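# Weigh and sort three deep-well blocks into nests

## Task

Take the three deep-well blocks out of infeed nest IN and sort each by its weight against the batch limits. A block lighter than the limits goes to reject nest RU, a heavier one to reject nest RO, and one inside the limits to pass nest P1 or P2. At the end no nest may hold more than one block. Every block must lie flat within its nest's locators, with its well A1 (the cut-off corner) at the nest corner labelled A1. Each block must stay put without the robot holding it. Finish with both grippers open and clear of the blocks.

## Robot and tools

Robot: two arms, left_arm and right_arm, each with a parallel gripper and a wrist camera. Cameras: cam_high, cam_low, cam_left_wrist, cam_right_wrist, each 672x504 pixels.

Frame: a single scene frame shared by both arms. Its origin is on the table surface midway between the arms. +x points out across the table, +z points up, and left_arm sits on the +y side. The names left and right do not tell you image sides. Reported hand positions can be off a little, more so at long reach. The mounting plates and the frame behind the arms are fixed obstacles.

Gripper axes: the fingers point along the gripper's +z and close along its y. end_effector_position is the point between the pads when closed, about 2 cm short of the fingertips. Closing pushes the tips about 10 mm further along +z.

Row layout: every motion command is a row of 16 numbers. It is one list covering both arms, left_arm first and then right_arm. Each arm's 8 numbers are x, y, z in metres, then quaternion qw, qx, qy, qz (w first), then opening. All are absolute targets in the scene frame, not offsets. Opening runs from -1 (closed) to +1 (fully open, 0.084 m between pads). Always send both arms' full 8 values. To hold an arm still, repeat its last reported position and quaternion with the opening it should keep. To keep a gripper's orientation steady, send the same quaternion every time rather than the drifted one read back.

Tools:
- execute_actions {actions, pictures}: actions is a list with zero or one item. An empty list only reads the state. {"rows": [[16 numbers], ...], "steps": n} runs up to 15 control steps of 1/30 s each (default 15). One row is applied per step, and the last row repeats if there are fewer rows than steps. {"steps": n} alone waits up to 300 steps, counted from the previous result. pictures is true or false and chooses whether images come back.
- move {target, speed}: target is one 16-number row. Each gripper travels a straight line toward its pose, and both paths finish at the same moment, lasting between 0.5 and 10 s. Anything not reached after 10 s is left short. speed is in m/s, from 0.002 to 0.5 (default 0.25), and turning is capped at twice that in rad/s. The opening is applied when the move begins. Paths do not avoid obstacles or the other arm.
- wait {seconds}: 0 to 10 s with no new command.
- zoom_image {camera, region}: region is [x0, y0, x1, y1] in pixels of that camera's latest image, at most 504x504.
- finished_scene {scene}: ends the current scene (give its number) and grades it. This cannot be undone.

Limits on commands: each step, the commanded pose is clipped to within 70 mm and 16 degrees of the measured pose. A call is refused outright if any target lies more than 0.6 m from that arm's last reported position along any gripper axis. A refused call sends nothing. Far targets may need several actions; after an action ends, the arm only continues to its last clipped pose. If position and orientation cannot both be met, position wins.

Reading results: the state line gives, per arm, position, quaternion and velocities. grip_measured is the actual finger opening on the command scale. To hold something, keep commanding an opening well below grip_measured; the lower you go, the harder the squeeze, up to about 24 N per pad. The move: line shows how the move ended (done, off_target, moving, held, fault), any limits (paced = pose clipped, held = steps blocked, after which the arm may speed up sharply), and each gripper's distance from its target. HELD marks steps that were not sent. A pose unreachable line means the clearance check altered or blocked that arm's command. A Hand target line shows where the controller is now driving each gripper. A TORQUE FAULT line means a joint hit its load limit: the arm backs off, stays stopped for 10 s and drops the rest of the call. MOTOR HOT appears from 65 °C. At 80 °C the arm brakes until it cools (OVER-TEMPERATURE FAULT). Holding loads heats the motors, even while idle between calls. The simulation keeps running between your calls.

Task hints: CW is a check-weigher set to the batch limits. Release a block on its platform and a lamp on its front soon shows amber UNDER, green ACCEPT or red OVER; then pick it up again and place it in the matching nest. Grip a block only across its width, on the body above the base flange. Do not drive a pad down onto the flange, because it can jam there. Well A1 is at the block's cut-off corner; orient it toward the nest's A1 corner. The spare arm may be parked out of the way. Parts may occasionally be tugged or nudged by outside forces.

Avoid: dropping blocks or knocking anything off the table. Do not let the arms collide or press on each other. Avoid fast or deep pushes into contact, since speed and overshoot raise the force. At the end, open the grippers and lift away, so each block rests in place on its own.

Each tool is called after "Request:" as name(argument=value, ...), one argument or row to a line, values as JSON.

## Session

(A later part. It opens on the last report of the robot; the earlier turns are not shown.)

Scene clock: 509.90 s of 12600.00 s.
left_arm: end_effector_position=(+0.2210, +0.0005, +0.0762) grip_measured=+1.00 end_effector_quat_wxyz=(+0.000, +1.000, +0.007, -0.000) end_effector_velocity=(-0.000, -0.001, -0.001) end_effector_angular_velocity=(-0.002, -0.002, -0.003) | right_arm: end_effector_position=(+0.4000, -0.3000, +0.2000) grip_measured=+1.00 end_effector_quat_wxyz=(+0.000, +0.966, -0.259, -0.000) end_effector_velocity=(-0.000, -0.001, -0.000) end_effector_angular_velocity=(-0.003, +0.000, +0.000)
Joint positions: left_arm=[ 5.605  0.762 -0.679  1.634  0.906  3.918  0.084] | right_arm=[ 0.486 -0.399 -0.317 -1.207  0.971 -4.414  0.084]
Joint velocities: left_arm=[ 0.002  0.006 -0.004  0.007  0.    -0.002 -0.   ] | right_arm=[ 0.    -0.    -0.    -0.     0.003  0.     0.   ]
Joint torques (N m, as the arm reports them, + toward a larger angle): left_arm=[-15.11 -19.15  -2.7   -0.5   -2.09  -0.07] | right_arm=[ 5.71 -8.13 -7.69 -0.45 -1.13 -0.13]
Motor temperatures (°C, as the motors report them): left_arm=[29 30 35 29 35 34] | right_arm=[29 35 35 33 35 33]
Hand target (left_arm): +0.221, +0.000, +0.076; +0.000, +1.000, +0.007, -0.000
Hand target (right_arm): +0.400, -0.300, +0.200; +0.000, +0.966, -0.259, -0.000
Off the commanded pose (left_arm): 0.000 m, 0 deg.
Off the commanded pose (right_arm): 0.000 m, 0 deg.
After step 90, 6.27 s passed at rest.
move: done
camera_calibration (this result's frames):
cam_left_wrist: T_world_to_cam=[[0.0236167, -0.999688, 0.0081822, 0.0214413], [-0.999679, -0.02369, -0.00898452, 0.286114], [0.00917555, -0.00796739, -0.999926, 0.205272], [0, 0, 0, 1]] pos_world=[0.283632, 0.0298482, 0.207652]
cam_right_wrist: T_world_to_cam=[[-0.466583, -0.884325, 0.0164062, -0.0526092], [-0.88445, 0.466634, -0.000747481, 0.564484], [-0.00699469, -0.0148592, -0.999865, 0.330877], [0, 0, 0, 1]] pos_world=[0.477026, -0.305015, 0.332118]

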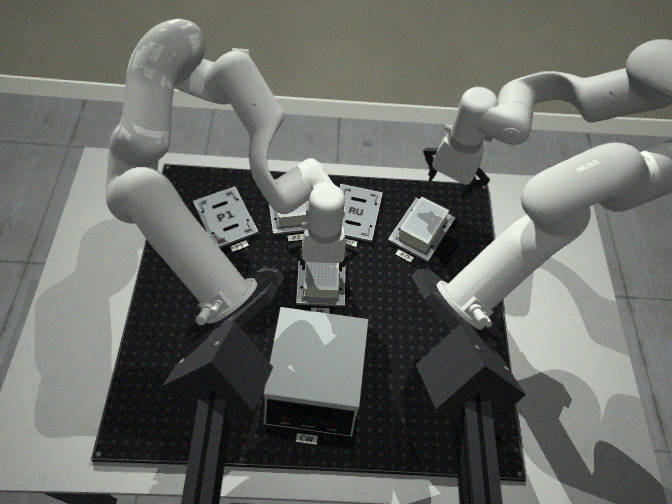

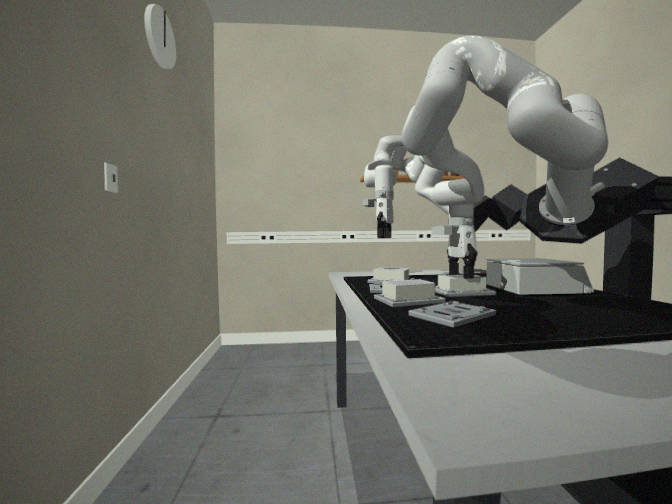

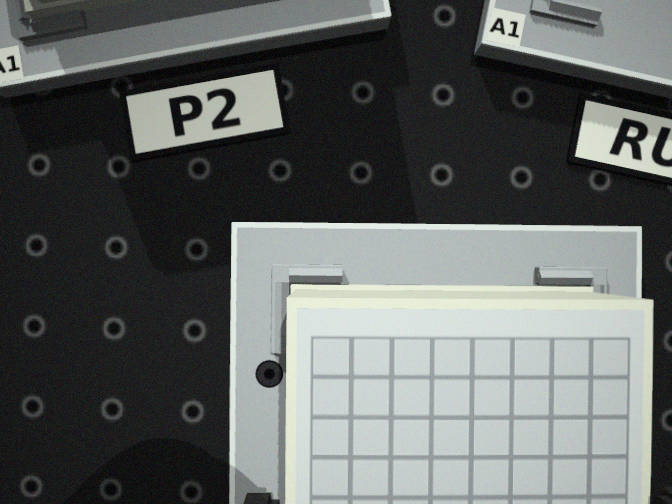

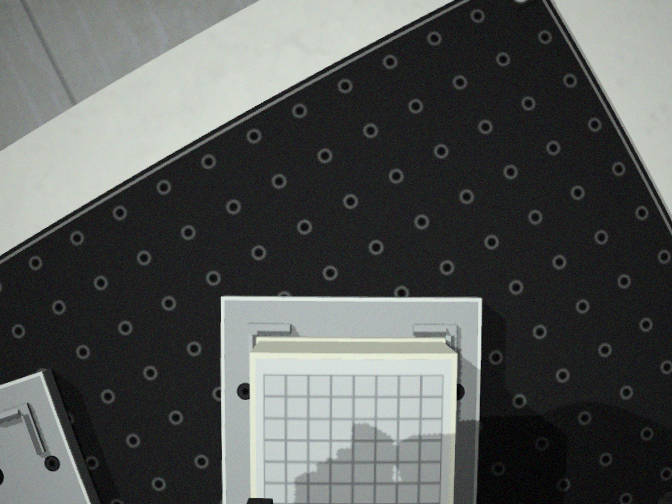

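Request:
move(
  target=[0.221,0.0001,0.058,0,1,0.007,0,1,0.4,-0.3,0.2,0,0.9659,-0.2588,0,1],
  speed=0.006,
)

Request:
zoom_image(
  camera="cam_low",
  region=[400,220,520,310],
)

Scene clock: 529.00 s of 12600.00 s.
left_arm: end_effector_position=(+0.2210, +0.0001, +0.0582) grip_measured=+1.00 end_effector_quat_wxyz=(+0.000, +1.000, +0.007, -0.000) end_effector_velocity=(+0.000, +0.000, -0.002) end_effector_angular_velocity=(+0.001, -0.000, +0.001) | right_arm: end_effector_position=(+0.4000, -0.3000, +0.2000) grip_measured=+1.00 end_effector_quat_wxyz=(+0.000, +0.966, -0.259, -0.000) end_effector_velocity=(-0.000, -0.001, -0.000) end_effector_angular_velocity=(-0.001, +0.001, -0.000)
Joint positions: left_arm=[ 5.653  0.808 -0.709  1.694  0.912  3.898  0.084] | right_arm=[ 0.486 -0.399 -0.317 -1.207  0.971 -4.414  0.084]
Joint velocities: left_arm=[ 0.005  0.004 -0.003  0.005  0.002 -0.002  0.   ] | right_arm=[-0.001  0.     0.    -0.     0.001 -0.    -0.   ]
Joint torques (N m, as the arm reports them, + toward a larger angle): left_arm=[-15.49 -19.32  -1.71  -0.36  -2.22   0.04] | right_arm=[ 5.72 -7.77 -7.94 -0.52 -1.51 -0.18]
Motor temperatures (°C, as the motors report them): left_arm=[29 30 34 29 35 34] | right_arm=[29 35 35 33 35 33]
Hand target (left_arm): +0.221, +0.000, +0.058; +0.000, +1.000, +0.007, -0.000
Hand target (right_arm): +0.400, -0.300, +0.200; -0.000, +0.966, -0.259, +0.000
Off the commanded pose (left_arm): 0.000 m, 0 deg.
Off the commanded pose (right_arm): 0.000 m, 0 deg.
After step 90, 12.87 s passed at rest.
move: done
camera_calibration (this result's frames):
cam_left_wrist: T_world_to_cam=[[0.0236358, -0.999687, 0.00825592, 0.0211148], [-0.999679, -0.0237097, -0.00897346, 0.285949], [0.00916639, -0.00804117, -0.999926, 0.187209], [0, 0, 0, 1]] pos_world=[0.283642, 0.0293934, 0.189587]
cam_right_wrist: T_world_to_cam=[[-0.466583, -0.884325, 0.0164063, -0.0526092], [-0.88445, 0.466634, -0.000747446, 0.564484], [-0.00699478, -0.0148593, -0.999865, 0.330877], [0, 0, 0, 1]] pos_world=[0.477026, -0.305015, 0.332118]

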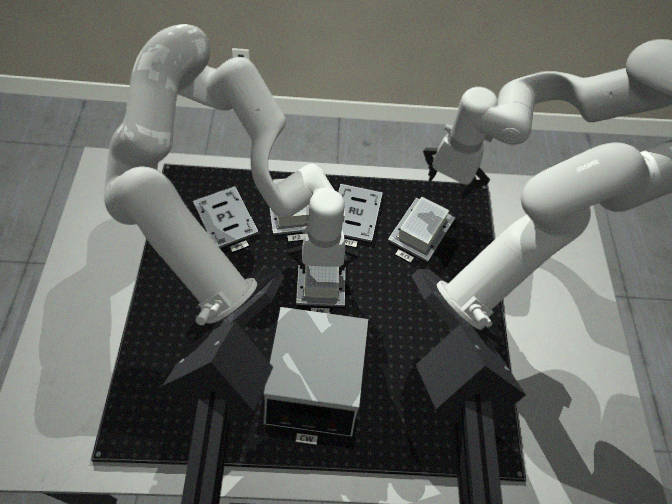

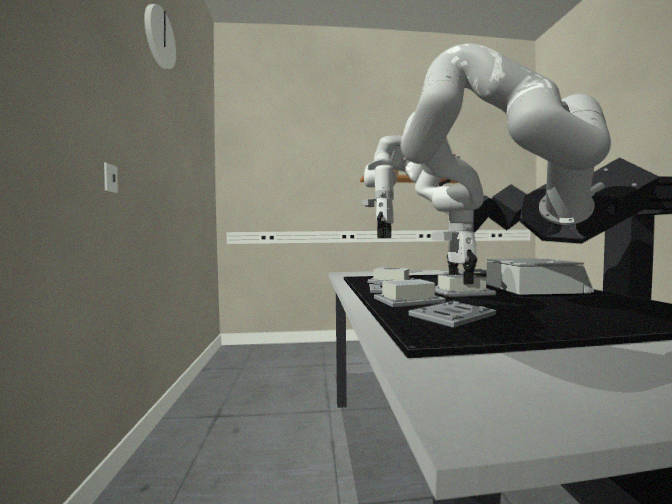

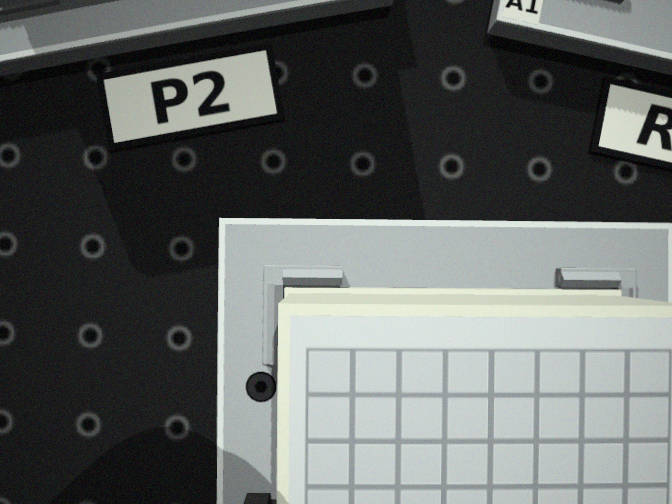

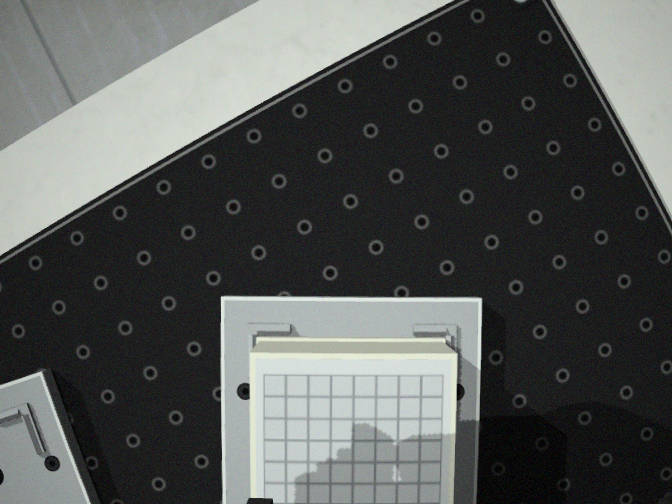

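Region (400, 220, 520, 310) of cam_low's 672x504 image, scaled by 4.200, with more detail than that image has; it fills the top 378 rows of this view, and the rest is white.

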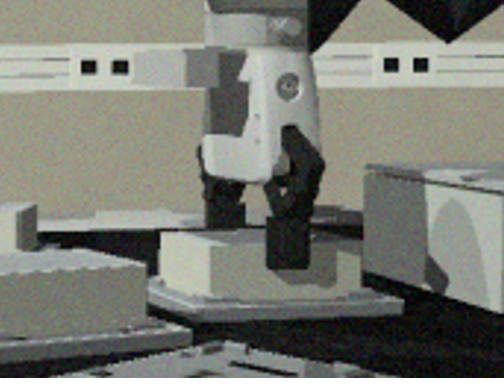

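Straddling. Go a little lower, grip, lift with reference stops.

Request:
move(
  target=[0.221,0.0001,0.052,0,1,0.007,0,1,0.4,-0.3,0.2,0,0.9659,-0.2588,0,1],
  speed=0.01,
)

Request:
move(
  target=[0.221,0.0001,0.052,0,1,0.007,0,0.3,0.4,-0.3,0.2,0,0.9659,-0.2588,0,1],
  speed=0.01,
)

Request:
move(
  target=[0.221,0.0001,0.08,0,1,0.007,0,0.3,0.4,-0.3,0.2,0,0.9659,-0.2588,0,1],
  speed=0.03,
)

Request:
move(
  target=[0.221,0.0001,0.13,0,1,0.007,0,0.3,0.4,-0.3,0.2,0,0.9659,-0.2588,0,1],
  speed=0.05,
)

Request:
move(
  target=[0.36,0.1,0.14,0,0.9925,0.1219,0,0.3,0.4,-0.3,0.2,0,0.9659,-0.2588,0,1],
  speed=0.12,
)

Request:
move(
  target=[0.39,0.27,0.13,0,0.9703,0.2419,0,0.3,0.4,-0.3,0.2,0,0.9659,-0.2588,0,1],
  speed=0.1,
)

Scene clock: 564.00 s of 12600.00 s.
left_arm: end_effector_position=(+0.2210, +0.0001, +0.0522) grip_measured=+1.00 end_effector_quat_wxyz=(-0.000, +1.000, +0.007, -0.000) end_effector_velocity=(-0.000, -0.001, -0.002) end_effector_angular_velocity=(-0.002, -0.000, -0.002) | right_arm: end_effector_position=(+0.4000, -0.3000, +0.2000) grip_measured=+1.00 end_effector_quat_wxyz=(-0.000, +0.966, -0.259, -0.000) end_effector_velocity=(+0.000, -0.000, +0.000) end_effector_angular_velocity=(-0.000, -0.000, +0.001)
Joint positions: left_arm=[ 5.669  0.822 -0.719  1.713  0.914  3.893  0.084] | right_arm=[ 0.486 -0.399 -0.317 -1.207  0.971 -4.414  0.084]
Joint velocities: left_arm=[ 0.004  0.005 -0.003  0.008 -0.    -0.002  0.   ] | right_arm=[ 0.001 -0.    -0.     0.     0.001 -0.001 -0.   ]
Joint torques (N m, as the arm reports them, + toward a larger angle): left_arm=[-15.24 -19.47  -1.54  -0.59  -1.96   0.03] | right_arm=[ 5.33 -7.26 -7.41 -0.84 -1.11 -0.09]
Motor temperatures (°C, as the motors report them): left_arm=[29 30 33 29 35 34] | right_arm=[29 34 35 33 35 33]
Hand target (left_arm): +0.221, +0.000, +0.052; +0.000, +1.000, +0.007, -0.000
Hand target (right_arm): +0.400, -0.300, +0.200; -0.000, +0.966, -0.259, -0.000
Off the commanded pose (left_arm): 0.000 m, 0 deg.
Off the commanded pose (right_arm): 0.000 m, 0 deg.
After step 90, 31.17 s passed at rest.
move: done
camera_calibration (this result's frames):
cam_left_wrist: T_world_to_cam=[[0.0236271, -0.999688, 0.00815553, 0.0212121], [-0.999679, -0.0237003, -0.00899812, 0.285892], [0.0091886, -0.00794031, -0.999926, 0.181256], [0, 0, 0, 1]] pos_world=[0.283633, 0.0294204, 0.183642]
cam_right_wrist: T_world_to_cam=[[-0.466583, -0.884325, 0.0164062, -0.0526092], [-0.88445, 0.466634, -0.00074742, 0.564484], [-0.00699473, -0.0148592, -0.999865, 0.330877], [0, 0, 0, 1]] pos_world=[0.477026, -0.305015, 0.332118]

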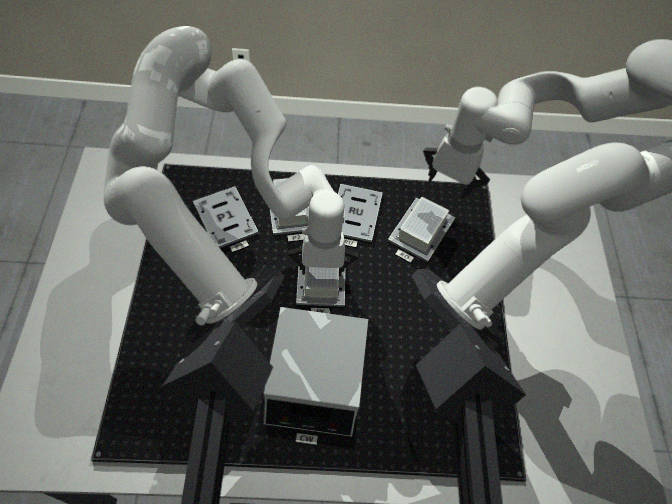

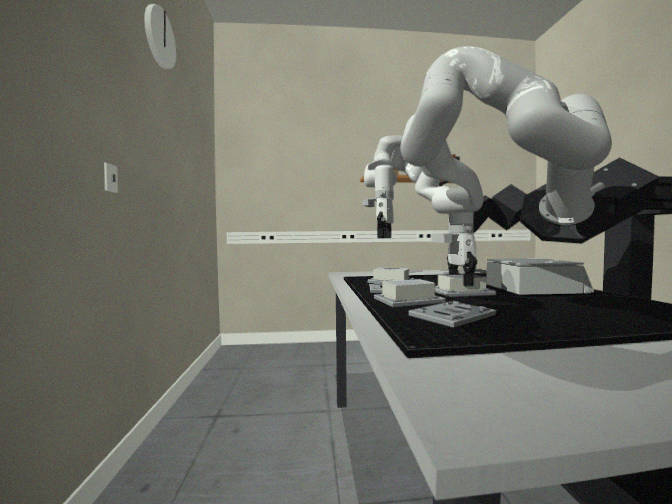

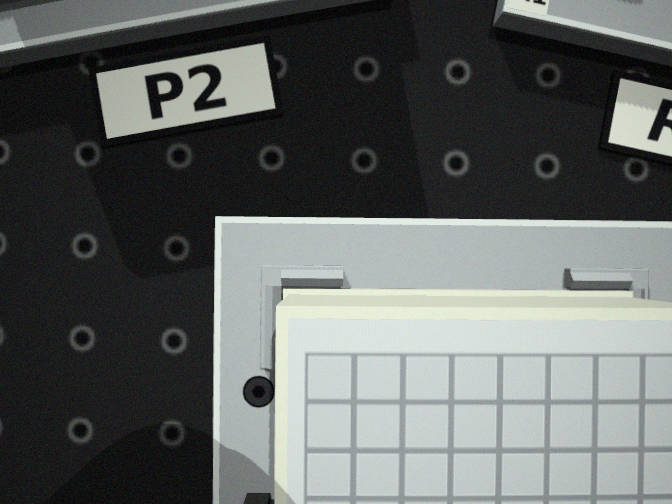

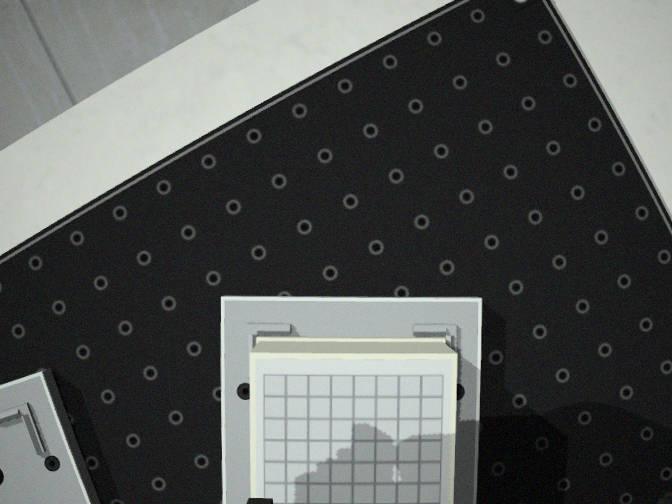

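Scene clock: 564.70 s of 12600.00 s.
left_arm: end_effector_position=(+0.2210, +0.0000, +0.0522) grip_measured=+0.96 end_effector_quat_wxyz=(+0.000, +1.000, +0.007, +0.000) end_effector_velocity=(+0.001, -0.000, +0.000) end_effector_angular_velocity=(-0.000, -0.002, -0.000) | right_arm: end_effector_position=(+0.4000, -0.3000, +0.2000) grip_measured=+1.00 end_effector_quat_wxyz=(-0.000, +0.966, -0.259, -0.000) end_effector_velocity=(+0.000, +0.000, +0.000) end_effector_angular_velocity=(+0.000, -0.001, +0.001)
Joint positions: left_arm=[ 5.669  0.822 -0.719  1.714  0.914  3.893  0.083] | right_arm=[ 0.486 -0.399 -0.317 -1.207  0.971 -4.414  0.084]
Joint velocities: left_arm=[-0.001  0.    -0.001  0.     0.001 -0.     0.   ] | right_arm=[ 0.002 -0.    -0.    -0.     0.001 -0.    -0.   ]
Joint torques (N m, as the arm reports them, + toward a larger angle): left_arm=[-13.61 -17.42  -1.8   -0.37  -1.41   0.08] | right_arm=[ 6.43 -7.97 -7.99 -0.58 -1.34 -0.22]
Motor temperatures (°C, as the motors report them): left_arm=[29 30 33 29 35 34] | right_arm=[29 34 35 33 35 33]
Hand target (left_arm): +0.221, +0.000, +0.052; +0.000, +1.000, +0.007, -0.000
Hand target (right_arm): +0.400, -0.300, +0.200; -0.000, +0.966, -0.259, -0.000
Off the commanded pose (left_arm): 0.000 m, 0 deg.
Off the commanded pose (right_arm): 0.000 m, 0 deg.
move: done
camera_calibration (this result's frames):
cam_left_wrist: T_world_to_cam=[[0.0235387, -0.999687, 0.00852913, 0.0211176], [-0.999679, -0.0236165, -0.00914711, 0.285933], [0.00934567, -0.00831109, -0.999922, 0.181169], [0, 0, 0, 1]] pos_world=[0.283651, 0.0293694, 0.18359]
cam_right_wrist: T_world_to_cam=[[-0.466582, -0.884326, 0.0164061, -0.0526092], [-0.88445, 0.466634, -0.000747478, 0.564484], [-0.00699465, -0.0148592, -0.999865, 0.330877], [0, 0, 0, 1]] pos_world=[0.477026, -0.305015, 0.332118]

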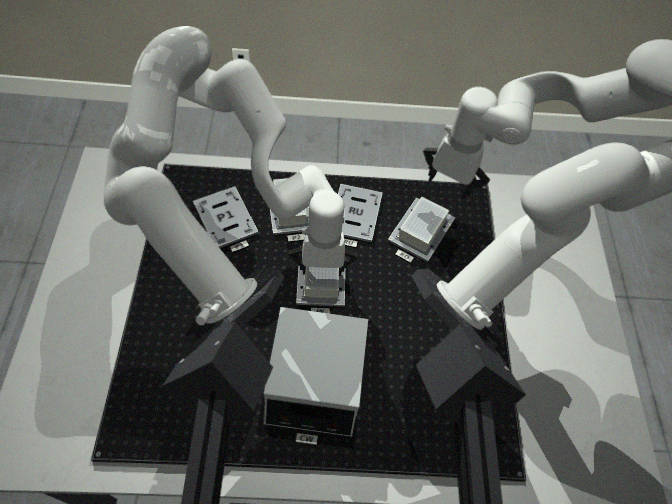

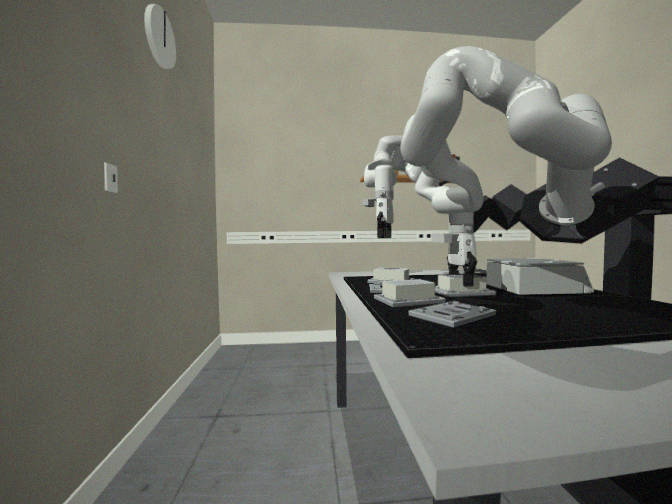

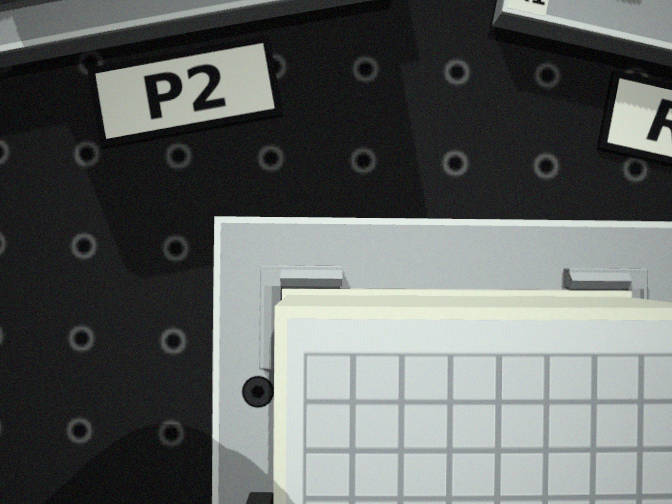

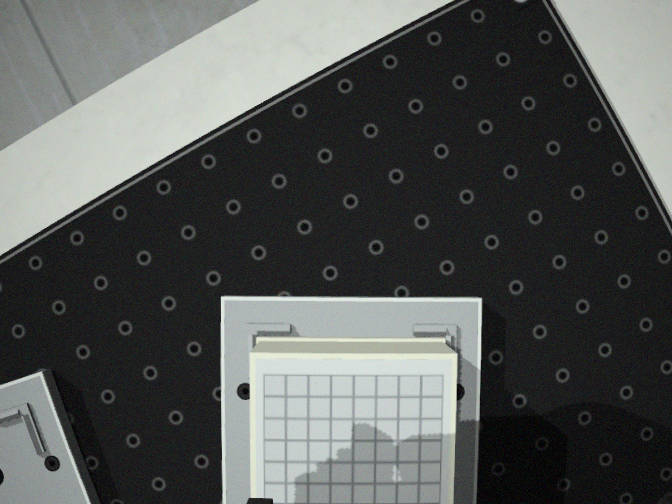

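Scene clock: 566.00 s of 12600.00 s.
left_arm: end_effector_position=(+0.2210, +0.0002, +0.0798) grip_measured=+0.96 end_effector_quat_wxyz=(-0.000, +1.000, +0.007, +0.000) end_effector_velocity=(+0.001, +0.001, +0.001) end_effector_angular_velocity=(+0.003, -0.002, -0.001) | right_arm: end_effector_position=(+0.4000, -0.3000, +0.2000) grip_measured=+1.00 end_effector_quat_wxyz=(-0.000, +0.966, -0.259, +0.000) end_effector_velocity=(-0.000, +0.000, +0.000) end_effector_angular_velocity=(-0.000, -0.000, +0.002)
Joint positions: left_arm=[ 5.594  0.754 -0.675  1.62   0.905  3.922  0.083] | right_arm=[ 0.486 -0.399 -0.317 -1.207  0.971 -4.414  0.084]
Joint velocities: left_arm=[-0.004 -0.004  0.002 -0.006  0.003  0.003 -0.   ] | right_arm=[ 0.002  0.     0.     0.     0.001 -0.001  0.   ]
Joint torques (N m, as the arm reports them, + toward a larger angle): left_arm=[-15.56 -19.66  -3.07  -0.46  -2.17   0.14] | right_arm=[ 5.37 -7.41 -7.98 -0.93 -1.39 -0.12]
Motor temperatures (°C, as the motors report them): left_arm=[29 30 33 29 35 34] | right_arm=[29 34 35 33 35 33]
Hand target (left_arm): +0.221, +0.000, +0.080; -0.000, +1.000, +0.007, +0.000
Hand target (right_arm): +0.400, -0.300, +0.200; -0.000, +0.966, -0.259, -0.000
Off the commanded pose (left_arm): 0.000 m, 0 deg.
Off the commanded pose (right_arm): 0.000 m, 0 deg.
move: done
camera_calibration (this result's frames):
cam_left_wrist: T_world_to_cam=[[0.023602, -0.99969, 0.00797652, 0.0211105], [-0.999678, -0.0236749, -0.00916443, 0.286152], [0.00935043, -0.00775765, -0.999926, 0.208795], [0, 0, 0, 1]] pos_world=[0.283609, 0.0294983, 0.211234]
cam_right_wrist: T_world_to_cam=[[-0.466583, -0.884325, 0.0164061, -0.0526089], [-0.88445, 0.466635, -0.000747544, 0.564484], [-0.00699459, -0.0148592, -0.999865, 0.330877], [0, 0, 0, 1]] pos_world=[0.477026, -0.305015, 0.332118]

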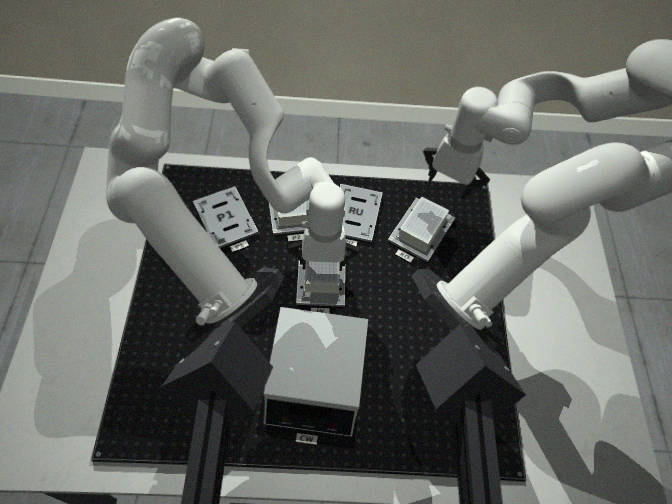

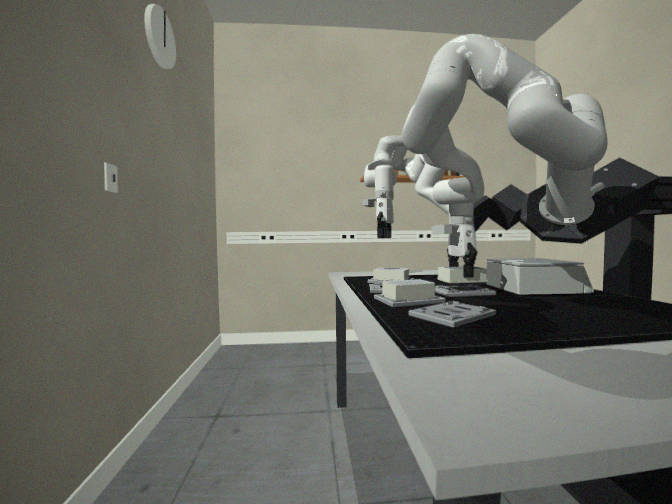

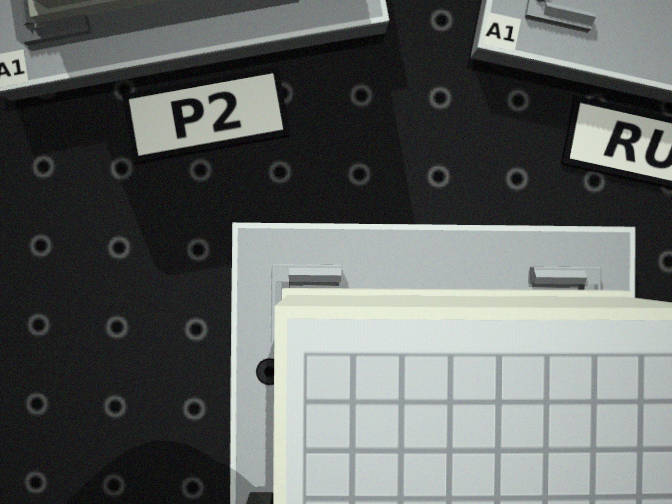

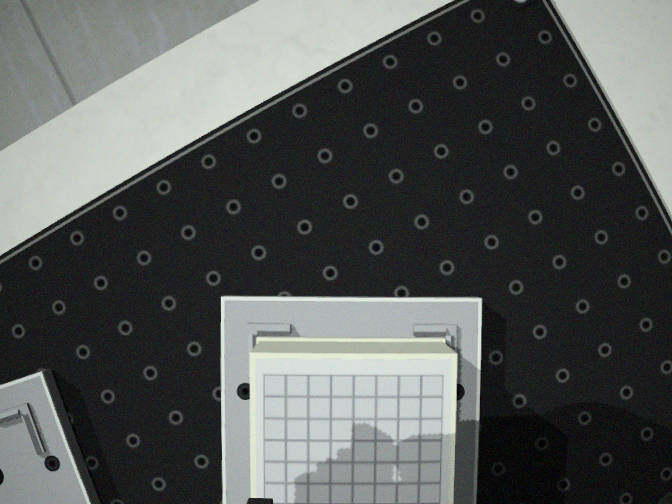

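Scene clock: 567.40 s of 12600.00 s.
left_arm: end_effector_position=(+0.2210, +0.0003, +0.1297) grip_measured=+0.96 end_effector_quat_wxyz=(-0.000, +1.000, +0.007, +0.000) end_effector_velocity=(+0.000, +0.001, +0.002) end_effector_angular_velocity=(+0.003, -0.000, -0.001) | right_arm: end_effector_position=(+0.4000, -0.3000, +0.2000) grip_measured=+1.00 end_effector_quat_wxyz=(-0.000, +0.966, -0.259, +0.000) end_effector_velocity=(-0.000, -0.000, -0.000) end_effector_angular_velocity=(-0.001, +0.001, -0.001)
Joint positions: left_arm=[ 5.455  0.63  -0.609  1.435  0.901  3.997  0.083] | right_arm=[ 0.486 -0.399 -0.317 -1.207  0.971 -4.414  0.084]
Joint velocities: left_arm=[-0.005 -0.005  0.002 -0.009  0.002  0.006 -0.   ] | right_arm=[-0.001  0.    -0.    -0.     0.     0.    -0.   ]
Joint torques (N m, as the arm reports them, + toward a larger angle): left_arm=[-15.01 -19.51  -6.14  -0.45  -2.24   0.05] | right_arm=[ 4.61 -7.78 -7.73 -0.39 -1.22 -0.15]
Motor temperatures (°C, as the motors report them): left_arm=[29 30 33 29 35 34] | right_arm=[29 34 35 33 35 33]
Hand target (left_arm): +0.221, +0.000, +0.130; -0.000, +1.000, +0.007, +0.000
Hand target (right_arm): +0.400, -0.300, +0.200; -0.000, +0.966, -0.259, -0.000
Off the commanded pose (left_arm): 0.000 m, 0 deg.
Off the commanded pose (right_arm): 0.000 m, 0 deg.
move: done
camera_calibration (this result's frames):
cam_left_wrist: T_world_to_cam=[[0.0236052, -0.999691, 0.00777046, 0.0208145], [-0.999677, -0.0236769, -0.00925971, 0.286604], [0.00944083, -0.00754937, -0.999927, 0.25866], [0, 0, 0, 1]] pos_world=[0.283578, 0.0295466, 0.261133]
cam_right_wrist: T_world_to_cam=[[-0.466583, -0.884325, 0.0164061, -0.0526091], [-0.88445, 0.466635, -0.000747581, 0.564484], [-0.00699457, -0.0148592, -0.999865, 0.330877], [0, 0, 0, 1]] pos_world=[0.477026, -0.305015, 0.332118]

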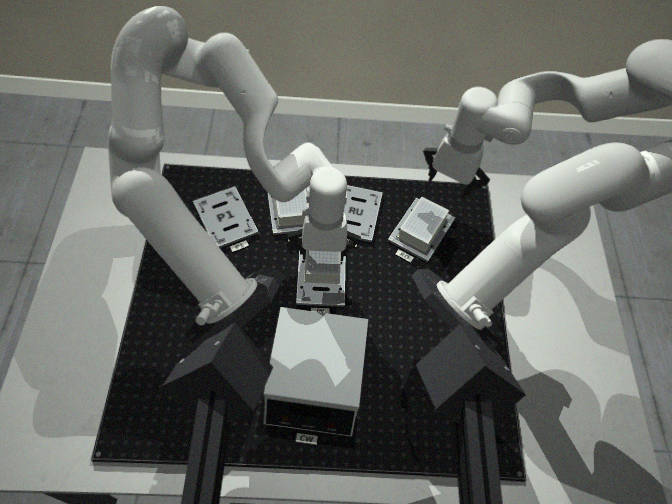

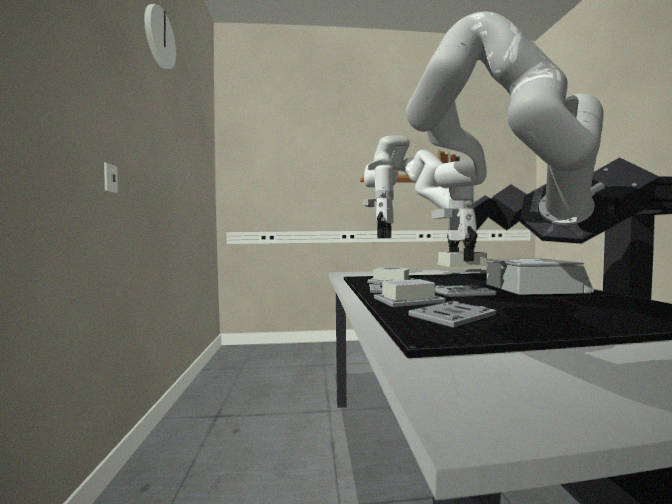

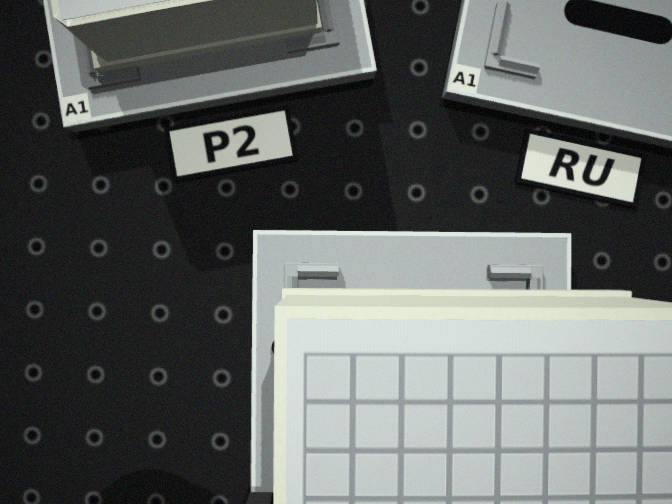

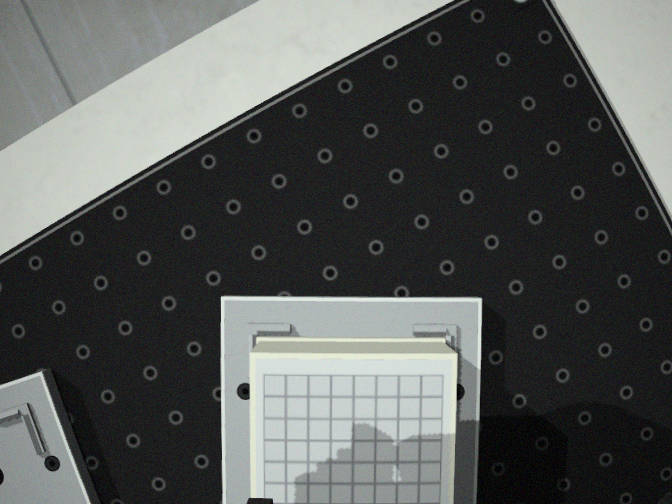

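Scene clock: 569.30 s of 12600.00 s.
left_arm: end_effector_position=(+0.3596, +0.0993, +0.1400) grip_measured=+0.96 end_effector_quat_wxyz=(-0.000, +0.993, +0.121, -0.000) end_effector_velocity=(+0.003, +0.001, +0.001) end_effector_angular_velocity=(-0.002, +0.000, +0.004) | right_arm: end_effector_position=(+0.4000, -0.3000, +0.2000) grip_measured=+1.00 end_effector_quat_wxyz=(+0.000, +0.966, -0.259, +0.000) end_effector_velocity=(+0.000, -0.000, -0.000) end_effector_angular_velocity=(-0.000, +0.001, -0.001)
Joint positions: left_arm=[ 5.764  0.146 -0.519  1.428  0.901  4.271  0.083] | right_arm=[ 0.486 -0.399 -0.317 -1.207  0.971 -4.414  0.084]
Joint velocities: left_arm=[ 0.004 -0.007 -0.002 -0.003 -0.002  0.008 -0.   ] | right_arm=[-0.002  0.    -0.    -0.    -0.001 -0.     0.   ]
Joint torques (N m, as the arm reports them, + toward a larger angle): left_arm=[-12.75 -17.1   -6.12  -0.56  -2.1    0.13] | right_arm=[ 6.5  -7.6  -7.79 -0.77 -1.09 -0.36]
Motor temperatures (°C, as the motors report them): left_arm=[29 30 33 29 35 34] | right_arm=[29 34 35 33 35 33]
Hand target (left_arm): +0.360, +0.100, +0.140; -0.000, +0.993, +0.122, -0.000
Hand target (right_arm): +0.400, -0.300, +0.200; -0.000, +0.966, -0.259, -0.000
Off the commanded pose (left_arm): 0.001 m, 0 deg.
Off the commanded pose (right_arm): 0.000 m, 0 deg.
move: done
camera_calibration (this result's frames):
cam_left_wrist: T_world_to_cam=[[0.250506, -0.968086, 0.00747418, 0.0318008], [-0.968059, -0.250567, -0.00878837, 0.438757], [0.0103807, -0.00503391, -0.999933, 0.267889], [0, 0, 0, 1]] pos_world=[0.413995, 0.142072, 0.271489]
cam_right_wrist: T_world_to_cam=[[-0.466583, -0.884326, 0.0164062, -0.0526092], [-0.88445, 0.466634, -0.000747504, 0.564484], [-0.00699466, -0.0148592, -0.999865, 0.330877], [0, 0, 0, 1]] pos_world=[0.477026, -0.305015, 0.332118]

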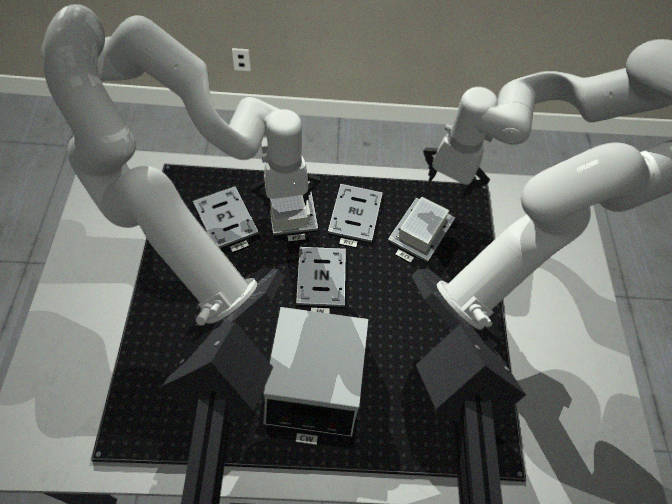

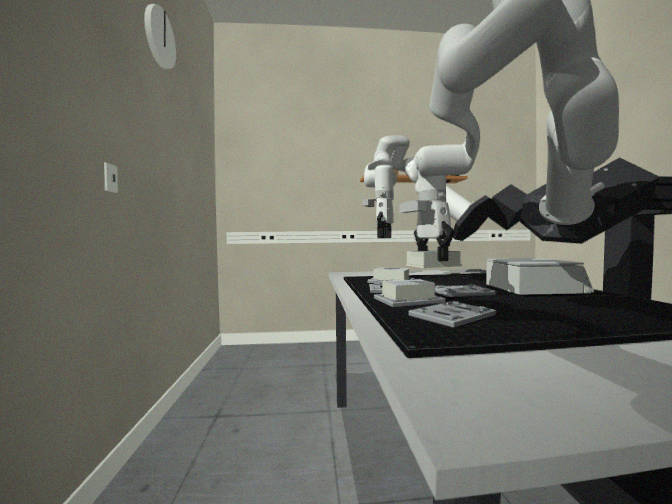

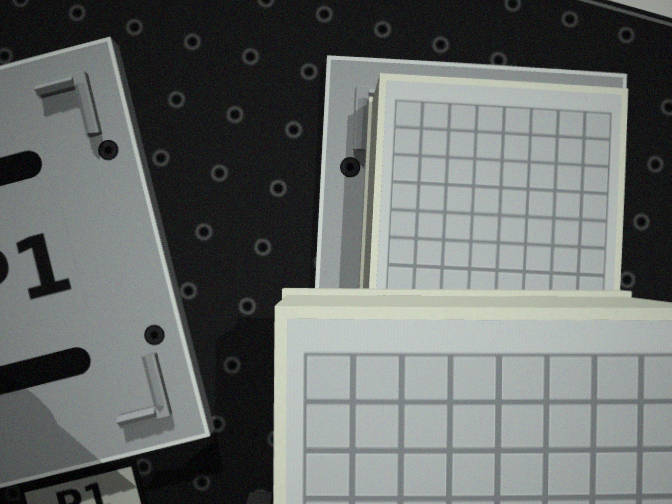

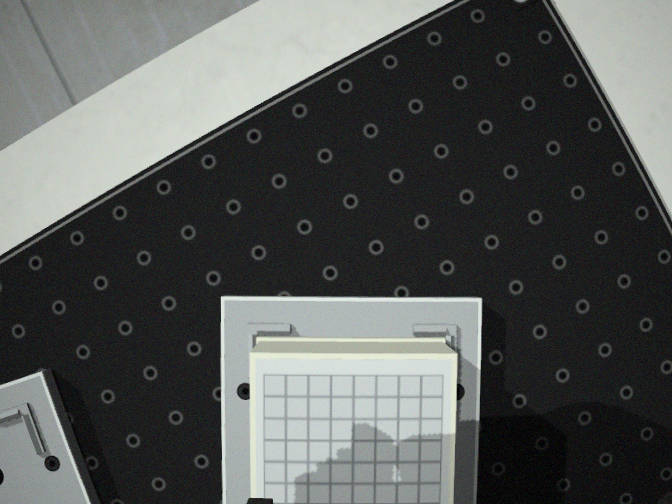

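Scene clock: 571.50 s of 12600.00 s.
left_arm: end_effector_position=(+0.3901, +0.2693, +0.1298) grip_measured=+0.96 end_effector_quat_wxyz=(-0.000, +0.970, +0.242, -0.001) end_effector_velocity=(+0.001, +0.002, +0.000) end_effector_angular_velocity=(-0.005, -0.000, +0.001) | right_arm: end_effector_position=(+0.4000, -0.3000, +0.2000) grip_measured=+1.00 end_effector_quat_wxyz=(-0.000, +0.966, -0.259, +0.000) end_effector_velocity=(-0.000, +0.000, +0.000) end_effector_angular_velocity=(+0.001, +0.001, -0.001)
Joint positions: left_arm=[ 6.247 -0.408 -0.311  1.483  0.685  4.539  0.083] | right_arm=[ 0.486 -0.399 -0.317 -1.207  0.971 -4.414  0.084]
Joint velocities: left_arm=[ 0.009 -0.008  0.001 -0.005 -0.01   0.013 -0.   ] | right_arm=[ 0.001 -0.001  0.     0.002  0.     0.    -0.   ]
Joint torques (N m, as the arm reports them, + toward a larger angle): left_arm=[ -5.59 -17.41  -5.88  -0.4   -2.37   0.08] | right_arm=[ 6.44 -7.1  -7.55 -0.71 -1.37 -0.17]
Motor temperatures (°C, as the motors report them): left_arm=[29 30 33 29 35 34] | right_arm=[29 34 35 33 35 33]
Hand target (left_arm): +0.390, +0.270, +0.130; -0.000, +0.970, +0.242, -0.001
Hand target (right_arm): +0.400, -0.300, +0.200; +0.000, +0.966, -0.259, -0.000
Off the commanded pose (left_arm): 0.001 m, 0 deg.
Off the commanded pose (right_arm): 0.000 m, 0 deg.
move: done
camera_calibration (this result's frames):
cam_left_wrist: T_world_to_cam=[[0.477341, -0.878686, 0.00753385, 0.0762388], [-0.878652, -0.477393, -0.00812725, 0.536865], [0.0107379, -0.00274016, -0.999939, 0.257449], [0, 0, 0, 1]] pos_world=[0.432561, 0.323991, 0.261222]
cam_right_wrist: T_world_to_cam=[[-0.466583, -0.884325, 0.0164061, -0.052609], [-0.88445, 0.466635, -0.000747566, 0.564484], [-0.00699457, -0.0148592, -0.999865, 0.330877], [0, 0, 0, 1]] pos_world=[0.477026, -0.305015, 0.332118]

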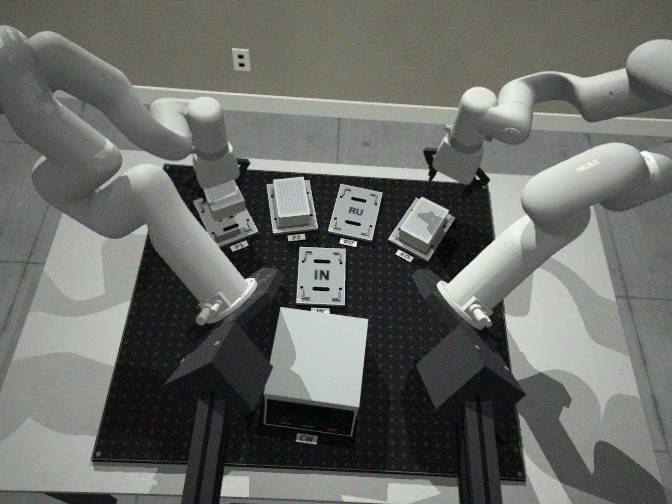

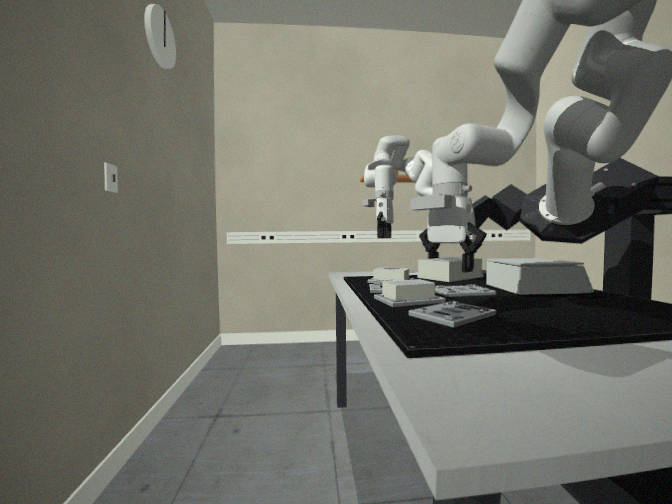

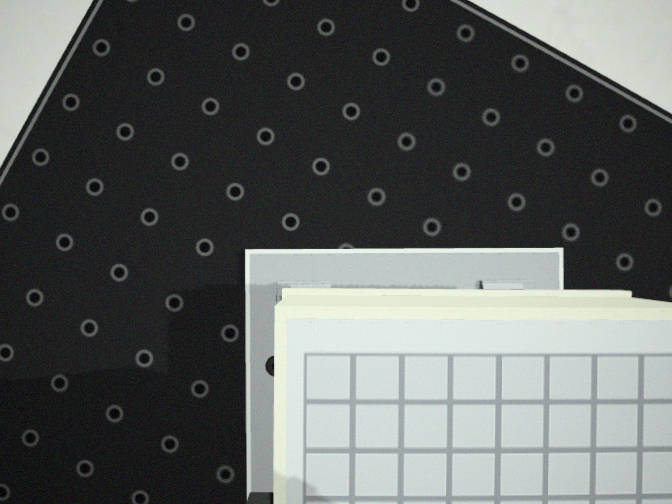

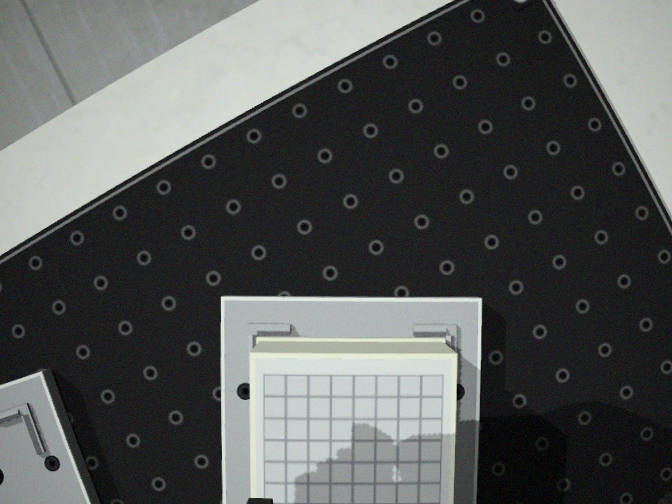

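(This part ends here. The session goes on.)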